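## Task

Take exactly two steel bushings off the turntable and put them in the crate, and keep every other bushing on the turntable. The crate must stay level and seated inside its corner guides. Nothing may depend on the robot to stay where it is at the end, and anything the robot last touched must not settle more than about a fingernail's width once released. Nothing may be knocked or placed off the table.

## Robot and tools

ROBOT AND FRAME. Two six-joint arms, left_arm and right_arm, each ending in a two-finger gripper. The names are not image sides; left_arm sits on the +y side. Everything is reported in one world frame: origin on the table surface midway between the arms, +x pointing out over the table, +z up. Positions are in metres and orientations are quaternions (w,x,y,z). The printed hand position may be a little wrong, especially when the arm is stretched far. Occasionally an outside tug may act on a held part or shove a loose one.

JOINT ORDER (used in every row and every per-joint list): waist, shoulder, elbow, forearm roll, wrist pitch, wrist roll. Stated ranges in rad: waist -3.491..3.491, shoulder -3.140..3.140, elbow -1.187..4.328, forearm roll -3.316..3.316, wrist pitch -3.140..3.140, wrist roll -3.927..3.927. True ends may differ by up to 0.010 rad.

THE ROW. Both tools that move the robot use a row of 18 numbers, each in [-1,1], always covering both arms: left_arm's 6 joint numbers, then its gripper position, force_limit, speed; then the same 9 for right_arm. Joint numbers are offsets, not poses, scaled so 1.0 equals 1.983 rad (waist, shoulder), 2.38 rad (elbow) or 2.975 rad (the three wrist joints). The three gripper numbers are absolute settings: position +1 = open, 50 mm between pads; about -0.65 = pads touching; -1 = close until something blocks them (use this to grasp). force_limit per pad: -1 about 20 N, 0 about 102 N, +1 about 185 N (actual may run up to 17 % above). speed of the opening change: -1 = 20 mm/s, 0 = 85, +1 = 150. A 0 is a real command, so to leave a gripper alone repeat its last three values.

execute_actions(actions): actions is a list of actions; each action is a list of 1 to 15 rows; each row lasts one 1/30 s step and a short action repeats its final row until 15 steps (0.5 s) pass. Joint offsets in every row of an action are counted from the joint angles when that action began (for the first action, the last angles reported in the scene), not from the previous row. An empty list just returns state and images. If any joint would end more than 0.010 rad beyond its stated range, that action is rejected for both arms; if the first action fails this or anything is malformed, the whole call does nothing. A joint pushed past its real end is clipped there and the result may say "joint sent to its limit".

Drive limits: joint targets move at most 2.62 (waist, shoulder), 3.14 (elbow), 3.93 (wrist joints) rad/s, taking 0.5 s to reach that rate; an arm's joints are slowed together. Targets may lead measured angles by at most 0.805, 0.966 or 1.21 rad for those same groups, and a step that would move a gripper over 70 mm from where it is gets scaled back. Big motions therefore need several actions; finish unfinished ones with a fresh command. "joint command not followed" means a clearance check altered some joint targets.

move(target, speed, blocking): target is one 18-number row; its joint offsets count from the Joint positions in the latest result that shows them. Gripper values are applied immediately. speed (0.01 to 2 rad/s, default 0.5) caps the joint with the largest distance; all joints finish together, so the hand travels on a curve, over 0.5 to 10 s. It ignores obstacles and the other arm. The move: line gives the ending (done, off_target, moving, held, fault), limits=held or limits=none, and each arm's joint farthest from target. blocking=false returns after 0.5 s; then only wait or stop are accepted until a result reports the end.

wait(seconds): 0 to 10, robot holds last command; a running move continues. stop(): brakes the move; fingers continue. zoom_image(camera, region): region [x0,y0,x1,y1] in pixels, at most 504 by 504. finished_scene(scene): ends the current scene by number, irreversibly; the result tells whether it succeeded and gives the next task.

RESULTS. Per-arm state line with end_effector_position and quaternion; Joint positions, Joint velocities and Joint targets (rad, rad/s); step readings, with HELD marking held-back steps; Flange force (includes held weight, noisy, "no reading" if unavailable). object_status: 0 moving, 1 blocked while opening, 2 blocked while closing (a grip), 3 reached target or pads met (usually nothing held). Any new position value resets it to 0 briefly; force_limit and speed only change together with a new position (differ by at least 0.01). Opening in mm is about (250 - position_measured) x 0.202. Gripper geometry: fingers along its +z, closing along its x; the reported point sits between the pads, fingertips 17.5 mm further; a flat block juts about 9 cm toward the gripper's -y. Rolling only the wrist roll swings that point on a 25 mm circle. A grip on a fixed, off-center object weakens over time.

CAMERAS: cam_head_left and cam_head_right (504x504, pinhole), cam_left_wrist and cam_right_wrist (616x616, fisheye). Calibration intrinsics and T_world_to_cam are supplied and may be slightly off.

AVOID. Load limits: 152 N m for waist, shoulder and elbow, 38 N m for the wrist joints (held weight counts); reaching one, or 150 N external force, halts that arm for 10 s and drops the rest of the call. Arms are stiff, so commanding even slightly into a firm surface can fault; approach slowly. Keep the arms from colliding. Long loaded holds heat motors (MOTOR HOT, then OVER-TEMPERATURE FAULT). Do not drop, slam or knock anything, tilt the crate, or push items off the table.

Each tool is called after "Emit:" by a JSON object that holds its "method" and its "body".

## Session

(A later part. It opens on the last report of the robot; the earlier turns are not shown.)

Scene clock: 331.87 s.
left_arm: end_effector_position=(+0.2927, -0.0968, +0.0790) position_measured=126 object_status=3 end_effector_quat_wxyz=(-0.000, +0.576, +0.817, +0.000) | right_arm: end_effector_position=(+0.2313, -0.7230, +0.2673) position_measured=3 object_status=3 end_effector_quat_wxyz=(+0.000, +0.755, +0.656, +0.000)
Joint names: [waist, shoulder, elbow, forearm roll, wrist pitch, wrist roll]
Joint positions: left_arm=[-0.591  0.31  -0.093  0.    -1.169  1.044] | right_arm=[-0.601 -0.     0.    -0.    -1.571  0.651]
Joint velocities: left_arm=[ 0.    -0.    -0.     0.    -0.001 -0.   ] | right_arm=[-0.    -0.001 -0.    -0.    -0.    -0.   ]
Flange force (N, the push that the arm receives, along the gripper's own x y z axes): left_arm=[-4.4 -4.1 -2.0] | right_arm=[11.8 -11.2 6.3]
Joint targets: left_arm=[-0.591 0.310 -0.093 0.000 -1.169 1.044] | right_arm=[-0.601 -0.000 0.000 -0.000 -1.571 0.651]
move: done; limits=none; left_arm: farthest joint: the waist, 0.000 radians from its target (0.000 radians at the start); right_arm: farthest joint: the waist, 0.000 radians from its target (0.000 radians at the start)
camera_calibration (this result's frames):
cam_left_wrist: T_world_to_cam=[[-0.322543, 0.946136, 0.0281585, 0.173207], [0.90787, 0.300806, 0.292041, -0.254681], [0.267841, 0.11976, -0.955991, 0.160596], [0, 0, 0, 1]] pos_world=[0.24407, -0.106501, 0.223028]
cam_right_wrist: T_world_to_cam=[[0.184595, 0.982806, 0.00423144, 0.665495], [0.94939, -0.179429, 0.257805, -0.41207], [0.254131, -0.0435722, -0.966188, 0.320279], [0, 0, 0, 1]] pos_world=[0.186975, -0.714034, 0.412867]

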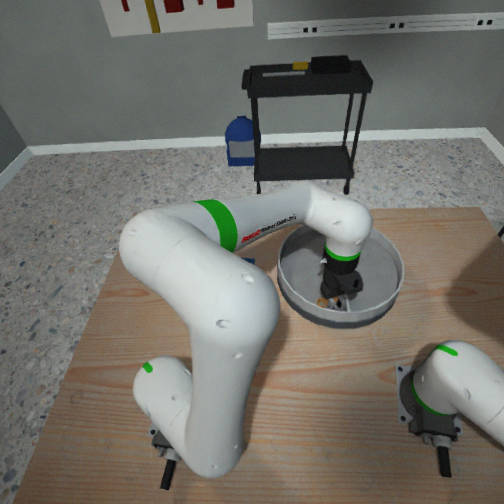

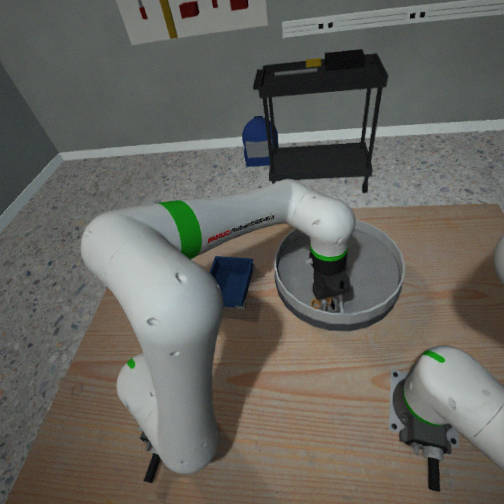

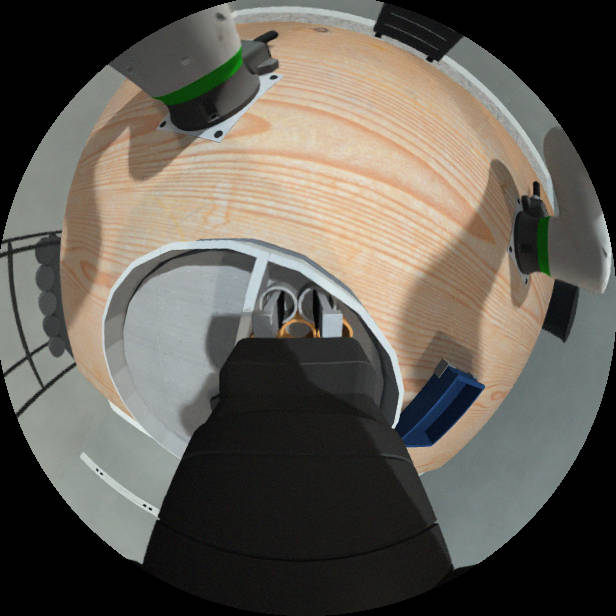

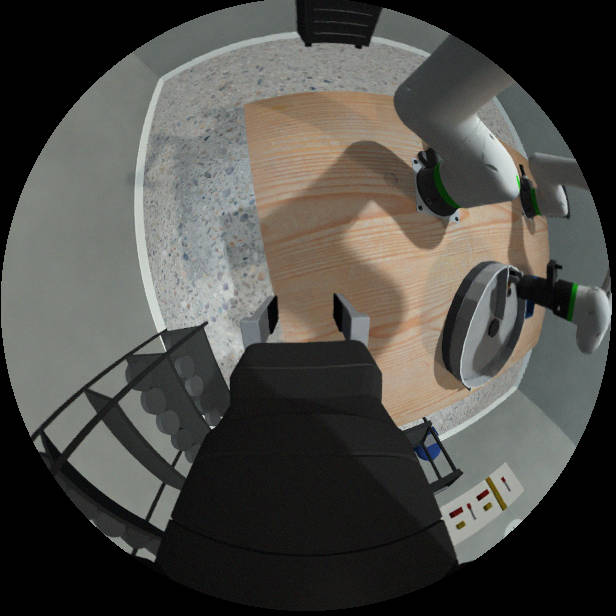

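Fingers are inside both bores with no contact force. Closing.

Emit:
{"method": "execute_actions", "body": {"actions": [[[0,0,0,0,0,0,-1,-0.5,-0.6,0,0,0,0,0,0,1,0,0]],[[0,0,0,0,0,0,-1,-0.5,-0.6,0,0,0,0,0,0,1,0,0]]]}}

Emit:
{"method": "zoom_image", "body": {"camera": "cam_left_wrist", "region": [254, 265, 344, 325]}}

Scene clock: 337.23 s.
left_arm: end_effector_position=(+0.2927, -0.0968, +0.0790) position_measured=170 object_status=2 end_effector_quat_wxyz=(-0.000, +0.576, +0.817, -0.000) | right_arm: end_effector_position=(+0.2313, -0.7230, +0.2673) position_measured=3 object_status=3 end_effector_quat_wxyz=(+0.000, +0.755, +0.656, +0.000)
Joint names: [waist, shoulder, elbow, forearm roll, wrist pitch, wrist roll]
Joint positions: left_arm=[-0.591  0.31  -0.093  0.    -1.168  1.044] | right_arm=[-0.601 -0.     0.    -0.    -1.571  0.651]
Joint velocities: left_arm=[-0.     0.    -0.001  0.    -0.     0.001] | right_arm=[ 0.    -0.    -0.001 -0.    -0.    -0.   ]
Flange force (N, the push that the arm receives, along the gripper's own x y z axes): left_arm=[-4.8 -4.6 -2.4] | right_arm=[8.3 -10.7 7.5]
Flange force at the end of the 1st action (N, along the gripper's axes at the end of the call): left_arm=[-5.6 -3.9 -1.5] | right_arm=[11.8 -10.9 9.2]
Joint targets: left_arm=[-0.591 0.310 -0.093 0.000 -1.168 1.044] | right_arm=[-0.601 -0.000 0.000 -0.000 -1.571 0.651]
Step readings (joint positions; steps 1 to 15: 1st action; 16 to 30: 2nd action):
0: left_arm=[-0.591 0.310 -0.093 0.000 -1.169 1.044] | right_arm=[-0.601 -0.000 0.000 -0.000 -1.571 0.651]
1: left_arm=[-0.591 0.310 -0.093 0.000 -1.169 1.044] | right_arm=[-0.601 -0.000 0.000 -0.000 -1.571 0.651]
2: left_arm=[-0.591 0.310 -0.093 0.000 -1.169 1.044] | right_arm=[-0.601 -0.000 0.000 -0.000 -1.571 0.651]
4: left_arm=[-0.591 0.310 -0.093 0.000 -1.168 1.044] | right_arm=[-0.601 -0.000 0.000 -0.000 -1.571 0.651]
8: left_arm=[-0.591 0.310 -0.093 0.000 -1.168 1.044] | right_arm=[-0.601 -0.000 0.000 -0.000 -1.571 0.651]
15: left_arm=[-0.591 0.310 -0.093 0.000 -1.168 1.044] | right_arm=[-0.601 -0.000 0.000 -0.000 -1.571 0.651]
16: left_arm=[-0.591 0.310 -0.093 0.000 -1.168 1.044] | right_arm=[-0.601 -0.000 0.000 -0.000 -1.571 0.651]
17: left_arm=[-0.591 0.310 -0.093 0.000 -1.168 1.044] | right_arm=[-0.601 -0.000 0.000 -0.000 -1.571 0.651]
19: left_arm=[-0.591 0.310 -0.093 0.000 -1.168 1.044] | right_arm=[-0.601 -0.000 0.000 -0.000 -1.571 0.651]
23: left_arm=[-0.591 0.310 -0.093 0.000 -1.168 1.044] | right_arm=[-0.601 -0.000 0.000 -0.000 -1.571 0.651]
30: Joint positions above
camera_calibration (this result's frames):
cam_left_wrist: T_world_to_cam=[[-0.322569, 0.946131, 0.0280318, 0.173273], [0.907849, 0.300865, 0.292045, -0.254671], [0.267879, 0.119653, -0.955994, 0.160564], [0, 0, 0, 1]] pos_world=[0.244083, -0.106529, 0.223017]
cam_right_wrist: T_world_to_cam=[[0.184595, 0.982806, 0.00422754, 0.665489], [0.949389, -0.179428, 0.25781, -0.412062], [0.254136, -0.0435769, -0.966186, 0.320279], [0, 0, 0, 1]] pos_world=[0.186967, -0.714025, 0.412869]

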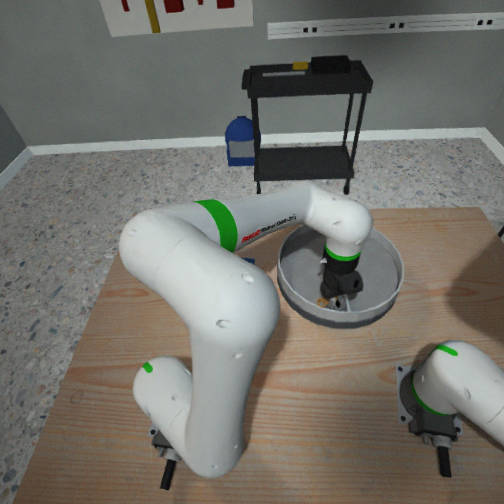

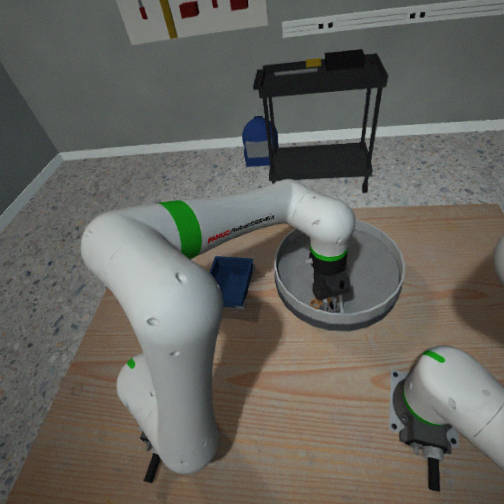

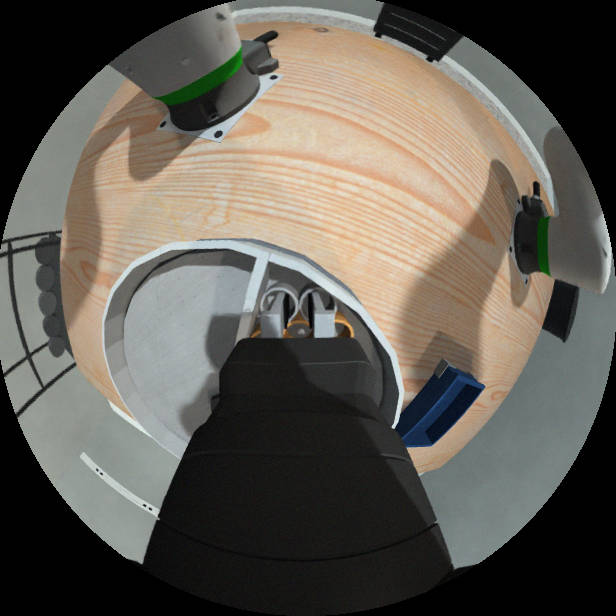

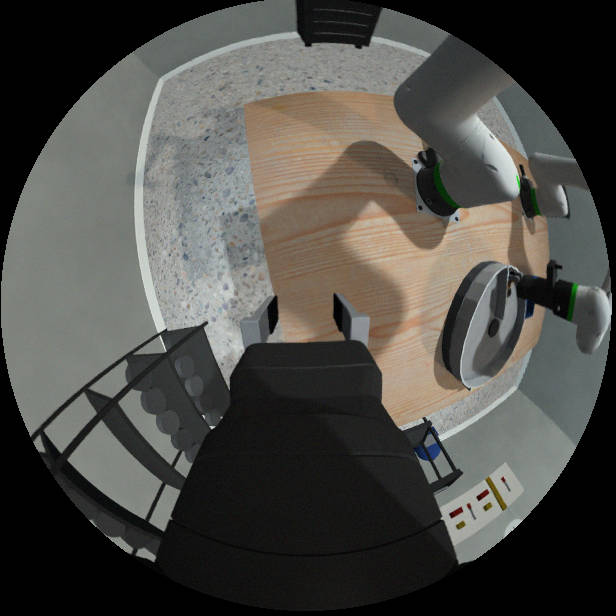

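Region (254, 265, 344, 325) of cam_left_wrist's 616x616 image, scaled by 5.600, with more detail than that image has.

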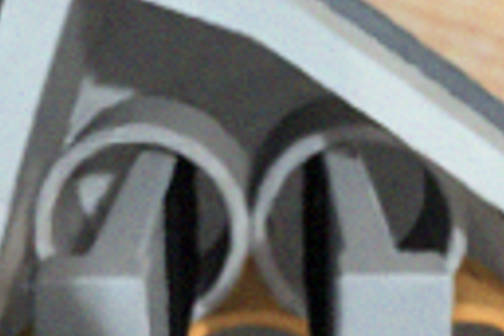

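Emit:
{"method": "move", "body": {"target": [0,-0.01170,0.01461,0,-0.01949,0,-1,-0.5,-0.6,0,0,0,0,0,0,1,0,0], "speed": 0.06}}

Emit:
{"method": "zoom_image", "body": {"camera": "cam_left_wrist", "region": [240, 255, 360, 345]}}

Scene clock: 344.37 s.
left_arm: end_effector_position=(+0.2927, -0.0968, +0.1050) position_measured=170 object_status=2 end_effector_quat_wxyz=(-0.000, +0.576, +0.817, -0.000) | right_arm: end_effector_position=(+0.2313, -0.7230, +0.2673) position_measured=3 object_status=3 end_effector_quat_wxyz=(+0.000, +0.755, +0.656, +0.000)
Joint names: [waist, shoulder, elbow, forearm roll, wrist pitch, wrist roll]
Joint positions: left_arm=[-0.591  0.287 -0.058  0.    -1.226  1.044] | right_arm=[-0.601 -0.     0.    -0.    -1.571  0.651]
Joint velocities: left_arm=[ 0.     0.     0.001 -0.     0.    -0.   ] | right_arm=[-0.    -0.    -0.001  0.     0.     0.   ]
Flange force (N, the push that the arm receives, along the gripper's own x y z axes): left_arm=[-4.9 -3.4 -1.0] | right_arm=[10.7 -10.5 7.0]
Joint targets: left_arm=[-0.591 0.287 -0.058 0.000 -1.226 1.044] | right_arm=[-0.601 -0.000 0.000 -0.000 -1.571 0.651]
move: done; limits=none; left_arm: farthest joint: the waist, 0.000 radians from its target (0.000 radians at the start); right_arm: farthest joint: the waist, 0.000 radians from its target (0.000 radians at the start)
camera_calibration (this result's frames):
cam_left_wrist: T_world_to_cam=[[-0.322565, 0.946132, 0.0280521, 0.172539], [0.907856, 0.300857, 0.292031, -0.262261], [0.26786, 0.119666, -0.955997, 0.18542], [0, 0, 0, 1]] pos_world=[0.244083, -0.10653, 0.249009]
cam_right_wrist: T_world_to_cam=[[0.184595, 0.982806, 0.00422748, 0.665489], [0.949389, -0.179428, 0.25781, -0.412062], [0.254136, -0.043577, -0.966186, 0.320279], [0, 0, 0, 1]] pos_world=[0.186967, -0.714025, 0.412869]

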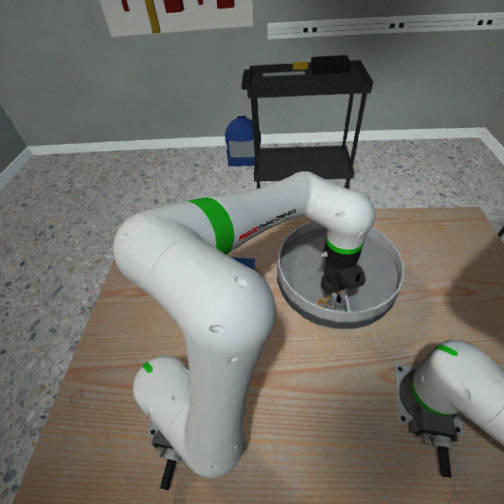

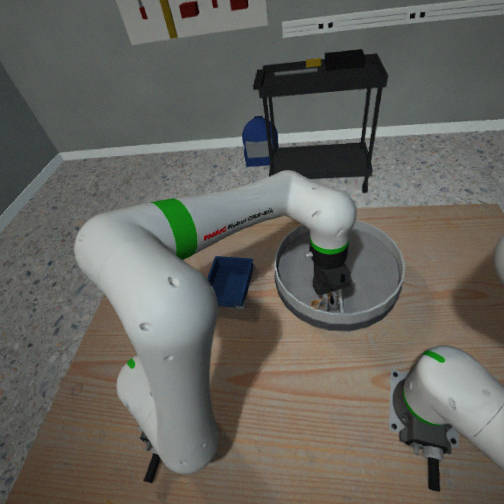

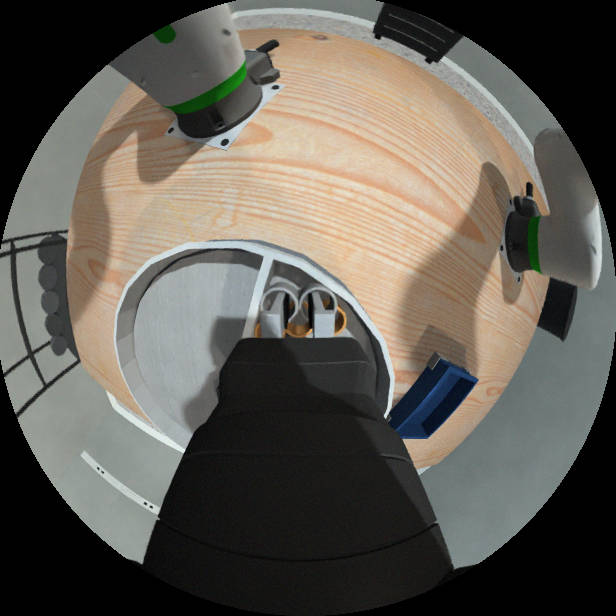

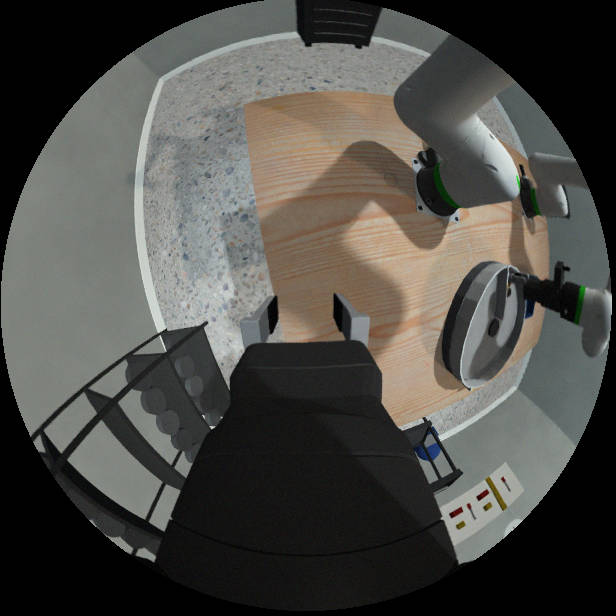

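Region (240, 255, 360, 345) of cam_left_wrist's 616x616 image, scaled by 4.200, with more detail than that image has; it fills the top 378 rows of this view, and the rest is white.

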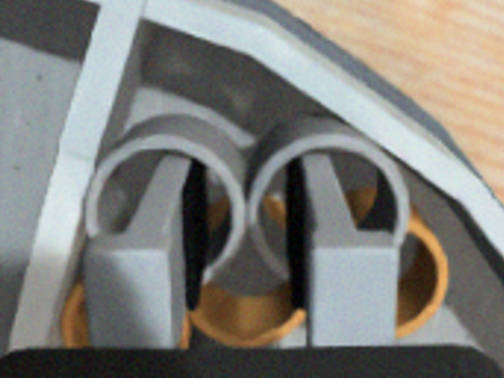

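Emit:
{"method": "move", "body": {"target": [0,-0.01889,0.03613,0,-0.04149,0,-1,-0.5,-0.6,0,0,0,0,0,0,1,0,0], "speed": 0.2}}

Scene clock: 364.03 s.
left_arm: end_effector_position=(+0.2927, -0.0968, +0.1600) position_measured=170 object_status=2 end_effector_quat_wxyz=(-0.000, +0.576, +0.817, -0.000) | right_arm: end_effector_position=(+0.2313, -0.7230, +0.2673) position_measured=3 object_status=3 end_effector_quat_wxyz=(+0.000, +0.755, +0.656, +0.000)
Joint names: [waist, shoulder, elbow, forearm roll, wrist pitch, wrist roll]
Joint positions: left_arm=[-0.591  0.249  0.028  0.    -1.35   1.044] | right_arm=[-0.601 -0.     0.    -0.    -1.571  0.651]
Joint velocities: left_arm=[ 0.    -0.    -0.     0.     0.001 -0.001] | right_arm=[-0.    -0.    -0.001  0.     0.    -0.   ]
Flange force (N, the push that the arm receives, along the gripper's own x y z axes): left_arm=[-4.7 -3.7 -1.9] | right_arm=[6.5 -8.6 5.3]
Joint targets: left_arm=[-0.591 0.249 0.028 0.000 -1.350 1.044] | right_arm=[-0.601 -0.000 0.000 -0.000 -1.571 0.651]
move: done; limits=none; left_arm: farthest joint: the waist, 0.000 radians from its target (0.000 radians at the start); right_arm: farthest joint: the waist, 0.000 radians from its target (0.000 radians at the start)
camera_calibration (this result's frames):
cam_left_wrist: T_world_to_cam=[[-0.322556, 0.946134, 0.0280751, 0.170988], [0.907865, 0.300845, 0.292015, -0.278316], [0.267839, 0.11968, -0.956002, 0.237991], [0, 0, 0, 1]] pos_world=[0.244084, -0.10653, 0.303991]
cam_right_wrist: T_world_to_cam=[[0.184595, 0.982806, 0.00422751, 0.665489], [0.949389, -0.179428, 0.25781, -0.412062], [0.254136, -0.043577, -0.966186, 0.320279], [0, 0, 0, 1]] pos_world=[0.186967, -0.714025, 0.412869]

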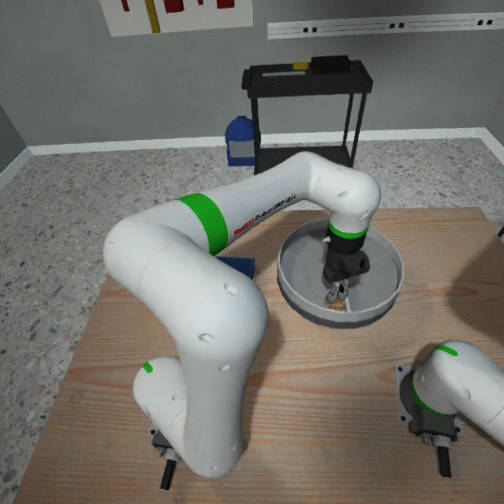

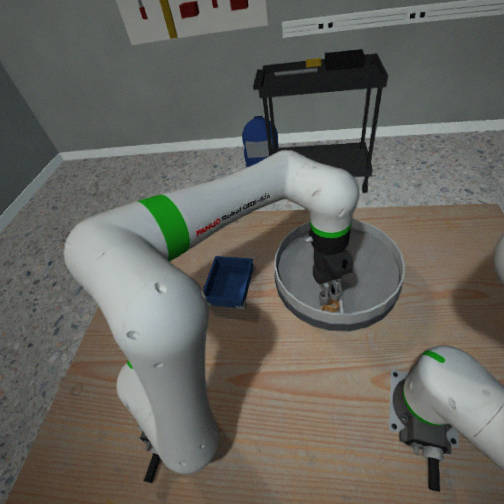

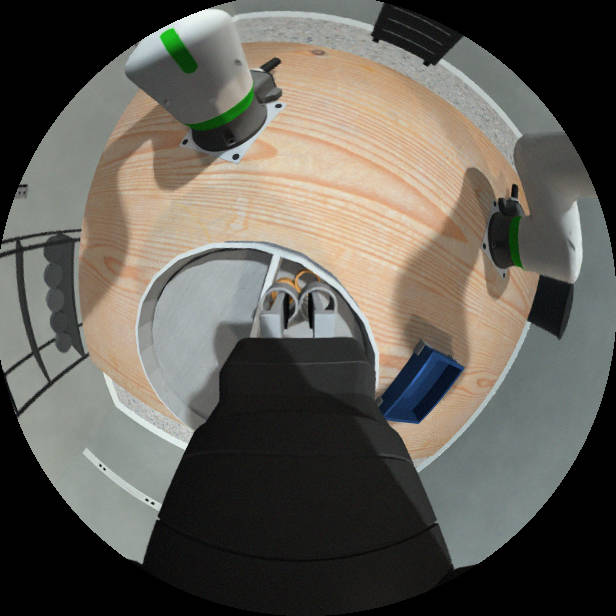

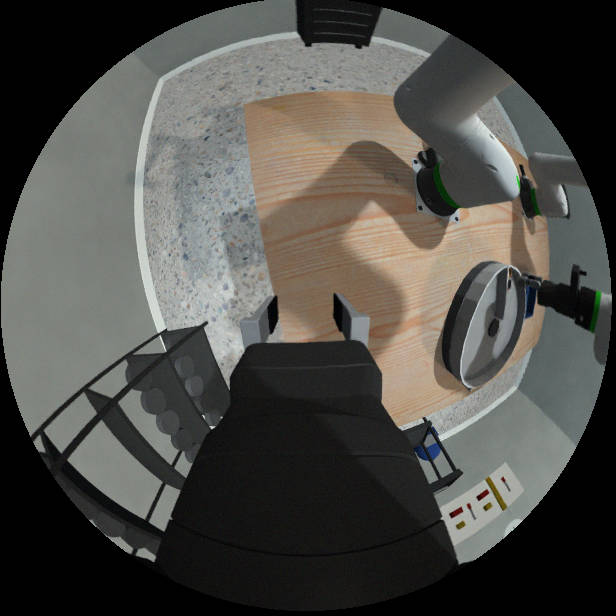

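Emit:
{"method": "zoom_image", "body": {"camera": "cam_head_right", "region": [190, 245, 274, 320]}}

Region (190, 245, 274, 320) of cam_head_right's 504x504 image, scaled by 6.000, with more detail than that image has; it fills the top 450 rows of this view, and the rest is white.

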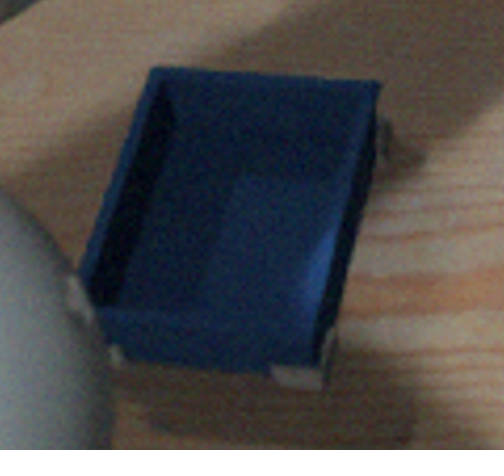

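Emit:
{"method": "move", "body": {"target": [0.36700,-0.09263,-0.07896,0,0.00143,-0.40138,-1,-0.5,-0.6,0,0,0,0,0,0,1,0,0], "speed": 0.8}}

Emit:
{"method": "zoom_image", "body": {"camera": "cam_left_wrist", "region": [200, 200, 410, 360]}}

Scene clock: 389.10 s.
left_arm: end_effector_position=(+0.4268, +0.2317, +0.1700) position_measured=170 object_status=2 end_effector_quat_wxyz=(-0.000, +0.749, +0.662, -0.000) | right_arm: end_effector_position=(+0.2313, -0.7230, +0.2673) position_measured=3 object_status=3 end_effector_quat_wxyz=(+0.000, +0.755, +0.656, +0.000)
Joint names: [waist, shoulder, elbow, forearm roll, wrist pitch, wrist roll]
Joint positions: left_arm=[ 0.137  0.066 -0.16   0.    -1.346 -0.15 ] | right_arm=[-0.601 -0.     0.    -0.    -1.571  0.651]
Joint velocities: left_arm=[ 0.001 -0.     0.     0.    -0.001 -0.001] | right_arm=[-0.     0.001 -0.    -0.    -0.    -0.   ]
Flange force (N, the push that the arm receives, along the gripper's own x y z axes): left_arm=[-6.4 1.3 -1.8] | right_arm=[9.6 -9.2 6.6]
Joint targets: left_arm=[0.137 0.066 -0.160 0.000 -1.346 -0.150] | right_arm=[-0.601 -0.000 0.000 -0.000 -1.571 0.651]
move: done; limits=none; left_arm: farthest joint: the waist, 0.000 radians from its target (0.728 radians at the start); right_arm: farthest joint: the waist, 0.000 radians from its target (0.000 radians at the start)
camera_calibration (this result's frames):
cam_left_wrist: T_world_to_cam=[[0.137191, 0.990155, 0.0277718, -0.303239], [0.94622, -0.139293, 0.292002, -0.416231], [0.292995, -0.0137817, -0.956015, 0.192519], [0, 0, 0, 1]] pos_world=[0.379041, 0.244929, 0.314012]
cam_right_wrist: T_world_to_cam=[[0.184595, 0.982806, 0.00422755, 0.665489], [0.949389, -0.179428, 0.25781, -0.412062], [0.254136, -0.0435769, -0.966186, 0.320279], [0, 0, 0, 1]] pos_world=[0.186967, -0.714025, 0.412869]

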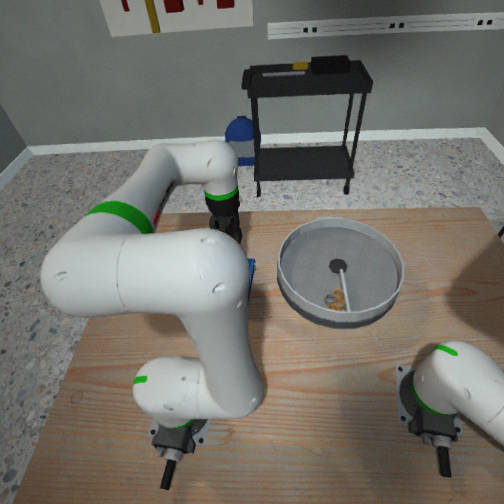

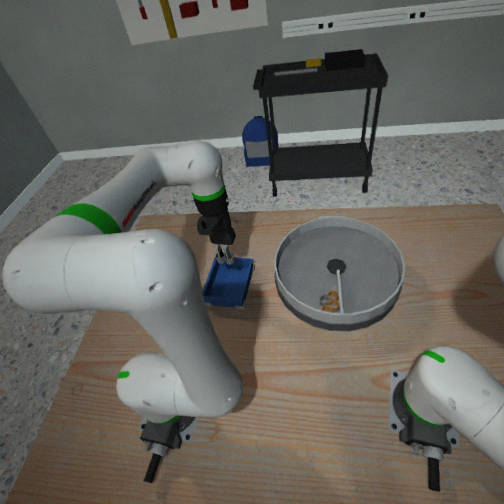

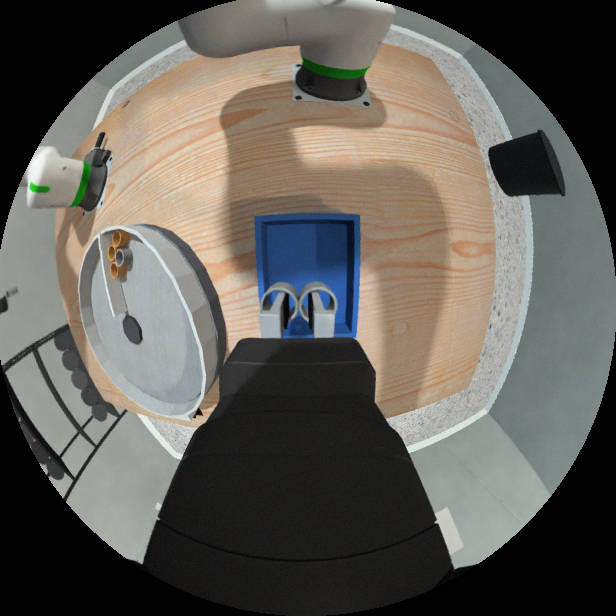

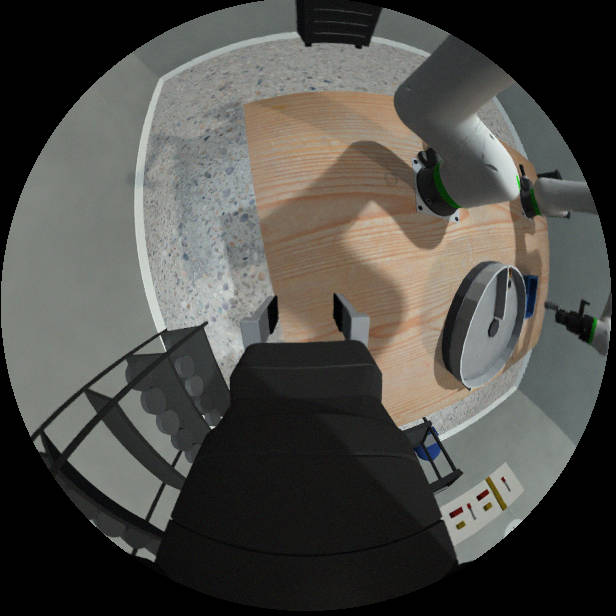

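Region (200, 200, 410, 360) of cam_left_wrist's 616x616 image, scaled by 2.400, with more detail than that image has; it fills the top 384 rows of this view, and the rest is white.

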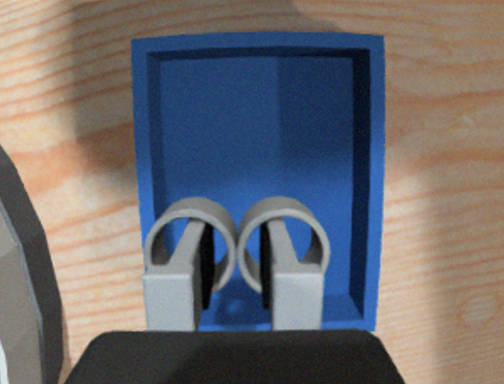

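Emit:
{"method": "move", "body": {"target": [0.01836,0.04870,-0.06976,0,0.08827,0,-1,-0.5,-0.6,0,0,0,0,0,0,1,0,0], "speed": 0.3}}

Emit:
{"method": "zoom_image", "body": {"camera": "cam_left_wrist", "region": [180, 180, 430, 360]}}

Scene clock: 433.53 s.
left_arm: end_effector_position=(+0.4307, +0.2473, +0.0600) position_measured=170 object_status=2 end_effector_quat_wxyz=(-0.000, +0.737, +0.676, -0.000) | right_arm: end_effector_position=(+0.2313, -0.7230, +0.2673) position_measured=3 object_status=3 end_effector_quat_wxyz=(+0.000, +0.755, +0.656, +0.000)
Joint names: [waist, shoulder, elbow, forearm roll, wrist pitch, wrist roll]
Joint positions: left_arm=[ 0.173  0.162 -0.326  0.    -1.083 -0.15 ] | right_arm=[-0.601 -0.     0.    -0.    -1.571  0.651]
Joint velocities: left_arm=[-0.     0.     0.001  0.     0.001 -0.   ] | right_arm=[ 0.     0.001  0.     0.     0.    -0.   ]
Flange force (N, the push that the arm receives, along the gripper's own x y z axes): left_arm=[-5.7 1.1 -1.5] | right_arm=[11.4 -10.8 8.0]
Joint targets: left_arm=[0.173 0.162 -0.326 0.000 -1.083 -0.150] | right_arm=[-0.601 -0.000 0.000 -0.000 -1.571 0.651]
move: done; limits=none; left_arm: farthest joint: the shoulder, 0.001 radians from its target (0.097 radians at the start); right_arm: farthest joint: the waist, 0.000 radians from its target (0.000 radians at the start)
camera_calibration (this result's frames):
cam_left_wrist: T_world_to_cam=[[0.101044, 0.994494, 0.0277852, -0.301601], [0.950652, -0.104749, 0.292041, -0.396123], [0.293343, -0.0030948, -0.956002, 0.0836458], [0, 0, 0, 1]] pos_world=[0.382513, 0.258705, 0.20403]
cam_right_wrist: T_world_to_cam=[[0.184595, 0.982806, 0.00422749, 0.665489], [0.949389, -0.179428, 0.25781, -0.412062], [0.254136, -0.043577, -0.966186, 0.320279], [0, 0, 0, 1]] pos_world=[0.186967, -0.714025, 0.412869]

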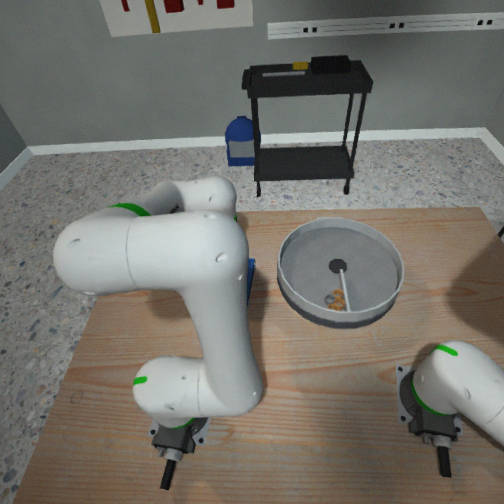

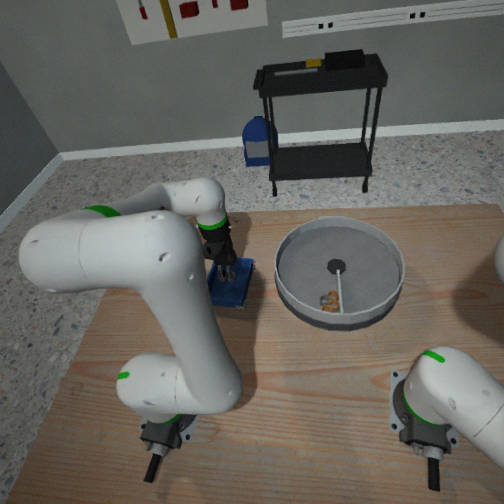

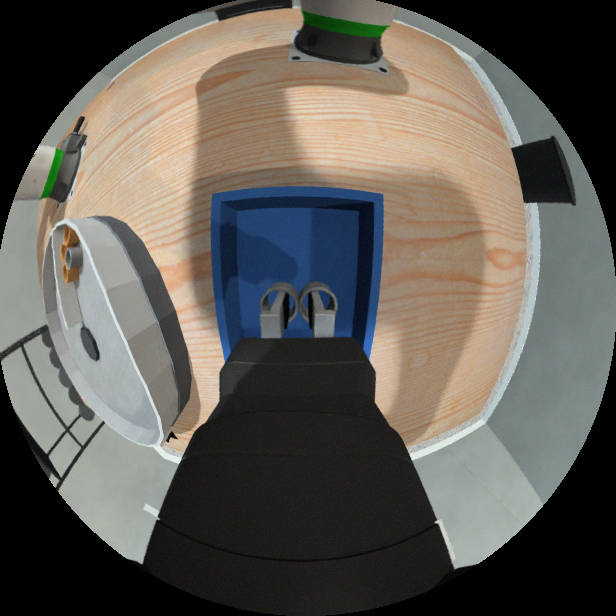

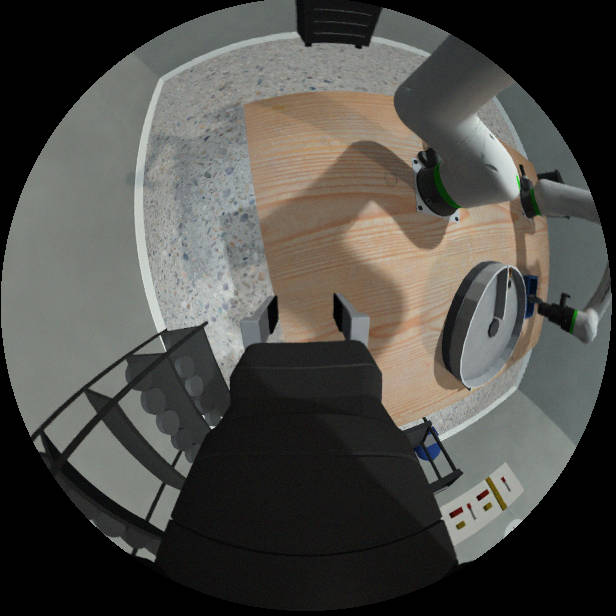

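Region (180, 180, 430, 360) of cam_left_wrist's 616x616 image, scaled by 2.016, with more detail than that image has; it fills the top 363 rows of this view, and the rest is white.

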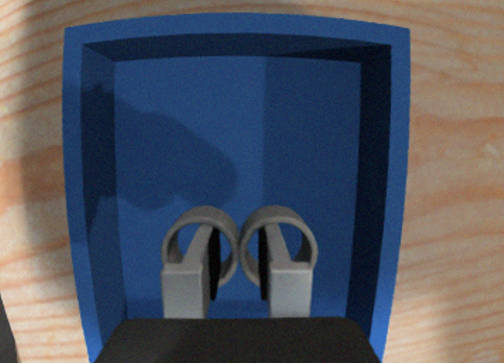

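Emit:
{"method": "move", "body": {"target": [0,0.01754,-0.01294,0,0.02204,0,-1,-0.5,-0.6,0,0,0,0,0,0,1,0,0], "speed": 0.06}}

Scene clock: 439.40 s.
left_arm: end_effector_position=(+0.4307, +0.2473, +0.0330) position_measured=170 object_status=2 end_effector_quat_wxyz=(-0.000, +0.737, +0.676, -0.000) | right_arm: end_effector_position=(+0.2313, -0.7230, +0.2673) position_measured=3 object_status=3 end_effector_quat_wxyz=(+0.000, +0.755, +0.656, +0.000)
Joint names: [waist, shoulder, elbow, forearm roll, wrist pitch, wrist roll]
Joint positions: left_arm=[ 0.173  0.197 -0.357  0.    -1.017 -0.15 ] | right_arm=[-0.601 -0.     0.    -0.    -1.571  0.651]
Joint velocities: left_arm=[-0.     0.     0.002  0.    -0.    -0.   ] | right_arm=[-0. -0.  0.  0. -0.  0.]
Flange force (N, the push that the arm receives, along the gripper's own x y z axes): left_arm=[-5.9 1.9 -1.3] | right_arm=[7.5 -10.0 6.3]
Joint targets: left_arm=[0.173 0.197 -0.357 0.000 -1.017 -0.150] | right_arm=[-0.601 -0.000 0.000 -0.000 -1.571 0.651]
move: done; limits=none; left_arm: farthest joint: the waist, 0.000 radians from its target (0.000 radians at the start); right_arm: farthest joint: the waist, 0.000 radians from its target (0.000 radians at the start)
camera_calibration (this result's frames):
cam_left_wrist: T_world_to_cam=[[0.101033, 0.994495, 0.0277877, -0.30085], [0.950653, -0.10474, 0.29204, -0.388245], [0.293343, -0.00308944, -0.956002, 0.0578355], [0, 0, 0, 1]] pos_world=[0.382517, 0.258708, 0.177034]
cam_right_wrist: T_world_to_cam=[[0.184595, 0.982806, 0.00422759, 0.66549], [0.949389, -0.179428, 0.25781, -0.412062], [0.254136, -0.0435768, -0.966186, 0.320279], [0, 0, 0, 1]] pos_world=[0.186967, -0.714025, 0.412869]

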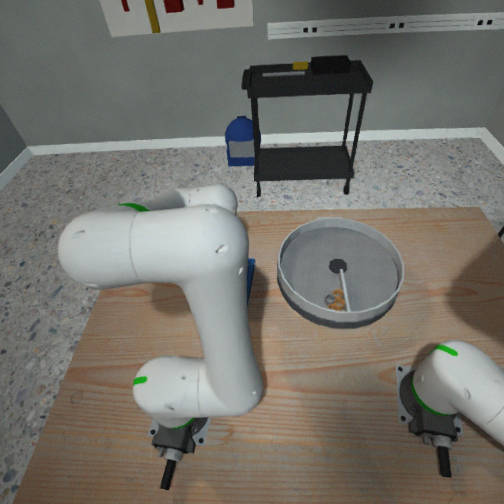

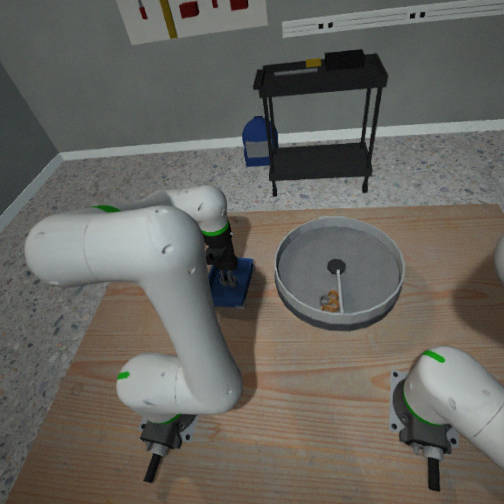

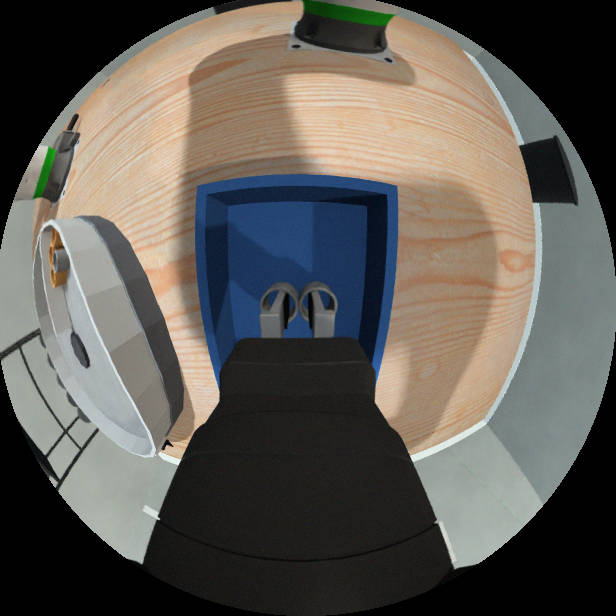

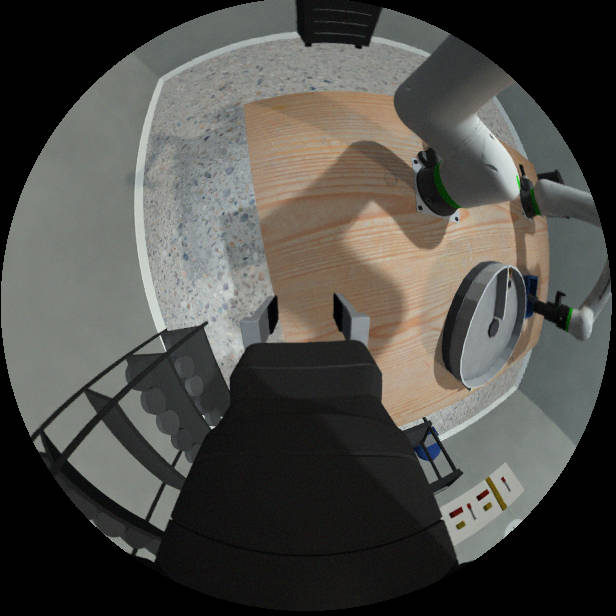

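Emit:
{"method": "execute_actions", "body": {"actions": [[[0,0.001008,-0.000693,0,0.001226,0,-1,-0.5,-0.6,0,0,0,0,0,0,1,0,0]],[[0,0,0,0,0,0,0.175,-0.5,-0.6,0,0,0,0,0,0,1,0,0]],[[0,0,0,0,0,0,0.175,-0.5,-0.6,0,0,0,0,0,0,1,0,0]]]}}

Emit:
{"method": "zoom_image", "body": {"camera": "cam_left_wrist", "region": [240, 260, 360, 345]}}

Scene clock: 447.93 s.
left_arm: end_effector_position=(+0.4307, +0.2473, +0.0315) position_measured=126 object_status=3 end_effector_quat_wxyz=(-0.000, +0.737, +0.676, -0.000) | right_arm: end_effector_position=(+0.2313, -0.7230, +0.2673) position_measured=3 object_status=3 end_effector_quat_wxyz=(+0.000, +0.755, +0.656, +0.000)
Joint names: [waist, shoulder, elbow, forearm roll, wrist pitch, wrist roll]
Joint positions: left_arm=[ 0.173  0.199 -0.358  0.    -1.014 -0.15 ] | right_arm=[-0.601 -0.     0.    -0.    -1.571  0.651]
Joint velocities: left_arm=[ 0.     0.     0.001 -0.     0.002  0.   ] | right_arm=[ 0.  0.  0. -0.  0. -0.]
Flange force (N, the push that the arm receives, along the gripper's own x y z axes): left_arm=[-6.6 0.8 -2.3] | right_arm=[6.8 -8.8 5.1]
Flange force at the end of the 1st action (N, along the gripper's axes at the end of the call): left_arm=[-6.3 1.5 -1.4] | right_arm=[11.3 -11.3 8.8]
Flange force at the end of the 2nd action (N, along the gripper's axes at the end of the call): left_arm=[-6.1 1.9 -2.7] | right_arm=[7.5 -9.2 5.8]
Joint targets: left_arm=[0.173 0.199 -0.358 0.000 -1.014 -0.150] | right_arm=[-0.601 -0.000 0.000 -0.000 -1.571 0.651]
Step readings (joint positions; steps 1 to 15: 1st action; 16 to 30: 2nd action; 31 to 45: 3rd action):
0: left_arm=[0.173 0.197 -0.357 0.000 -1.017 -0.150] | right_arm=[-0.601 -0.000 0.000 -0.000 -1.571 0.651]
1: left_arm=[0.173 0.197 -0.357 0.000 -1.017 -0.150] | right_arm=[-0.601 -0.000 0.000 -0.000 -1.571 0.651]
2: left_arm=[0.173 0.198 -0.358 0.000 -1.015 -0.150] | right_arm=[-0.601 -0.000 0.000 -0.000 -1.571 0.651]
4: left_arm=[0.173 0.199 -0.358 0.000 -1.014 -0.150] | right_arm=[-0.601 -0.000 0.000 -0.000 -1.571 0.651]
8: left_arm=[0.173 0.199 -0.358 0.000 -1.014 -0.150] | right_arm=[-0.601 -0.000 0.000 -0.000 -1.571 0.651]
15: left_arm=[0.173 0.199 -0.358 0.000 -1.014 -0.150] | right_arm=[-0.601 -0.000 0.000 -0.000 -1.571 0.651]
16: left_arm=[0.173 0.199 -0.358 0.000 -1.014 -0.150] | right_arm=[-0.601 -0.000 0.000 -0.000 -1.571 0.651]
17: left_arm=[0.173 0.199 -0.358 0.000 -1.014 -0.150] | right_arm=[-0.601 -0.000 0.000 -0.000 -1.571 0.651]
19: left_arm=[0.173 0.199 -0.358 0.000 -1.014 -0.150] | right_arm=[-0.601 -0.000 0.000 -0.000 -1.571 0.651]
23: left_arm=[0.173 0.199 -0.358 0.000 -1.014 -0.150] | right_arm=[-0.601 -0.000 0.000 -0.000 -1.571 0.651]
30: left_arm=[0.173 0.199 -0.358 0.000 -1.014 -0.150] | right_arm=[-0.601 -0.000 0.000 -0.000 -1.571 0.651]
31: left_arm=[0.173 0.199 -0.358 0.000 -1.014 -0.150] | right_arm=[-0.601 -0.000 0.000 -0.000 -1.571 0.651]
32: left_arm=[0.173 0.199 -0.358 0.000 -1.014 -0.150] | right_arm=[-0.601 -0.000 0.000 -0.000 -1.571 0.651]
34: left_arm=[0.173 0.199 -0.358 0.000 -1.014 -0.150] | right_arm=[-0.601 -0.000 0.000 -0.000 -1.571 0.651]
38: left_arm=[0.173 0.199 -0.358 0.000 -1.014 -0.150] | right_arm=[-0.601 -0.000 0.000 -0.000 -1.571 0.651]
45: Joint positions above
camera_calibration (this result's frames):
cam_left_wrist: T_world_to_cam=[[0.101033, 0.994495, 0.0277888, -0.300805], [0.950652, -0.10474, 0.292046, -0.387788], [0.293349, -0.00308887, -0.956, 0.0564109], [0, 0, 0, 1]] pos_world=[0.382495, 0.258707, 0.17554]
cam_right_wrist: T_world_to_cam=[[0.184595, 0.982806, 0.00422757, 0.665489], [0.949389, -0.179428, 0.25781, -0.412062], [0.254136, -0.0435769, -0.966186, 0.320279], [0, 0, 0, 1]] pos_world=[0.186967, -0.714025, 0.412869]

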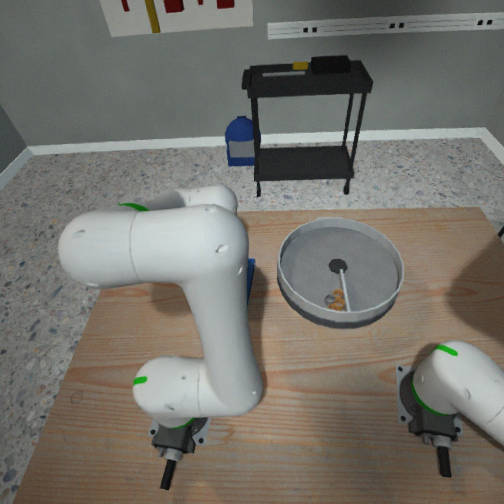

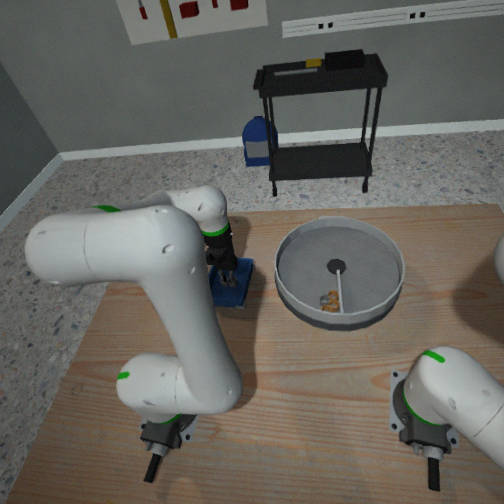

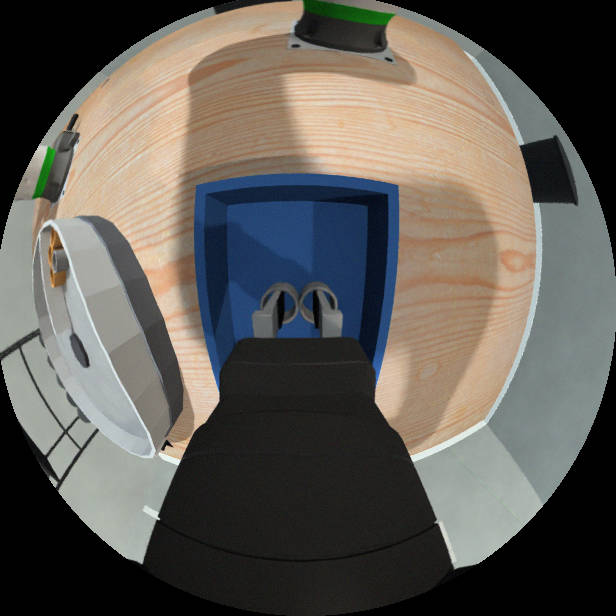

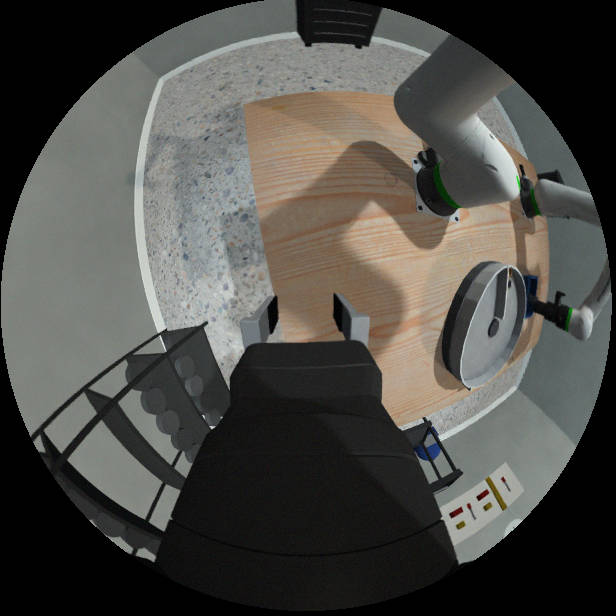

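Region (240, 260, 360, 345) of cam_left_wrist's 616x616 image, scaled by 4.200, with more detail than that image has; it fills the top 357 rows of this view, and the rest is white.

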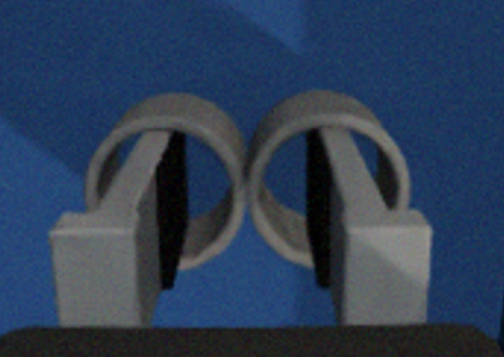

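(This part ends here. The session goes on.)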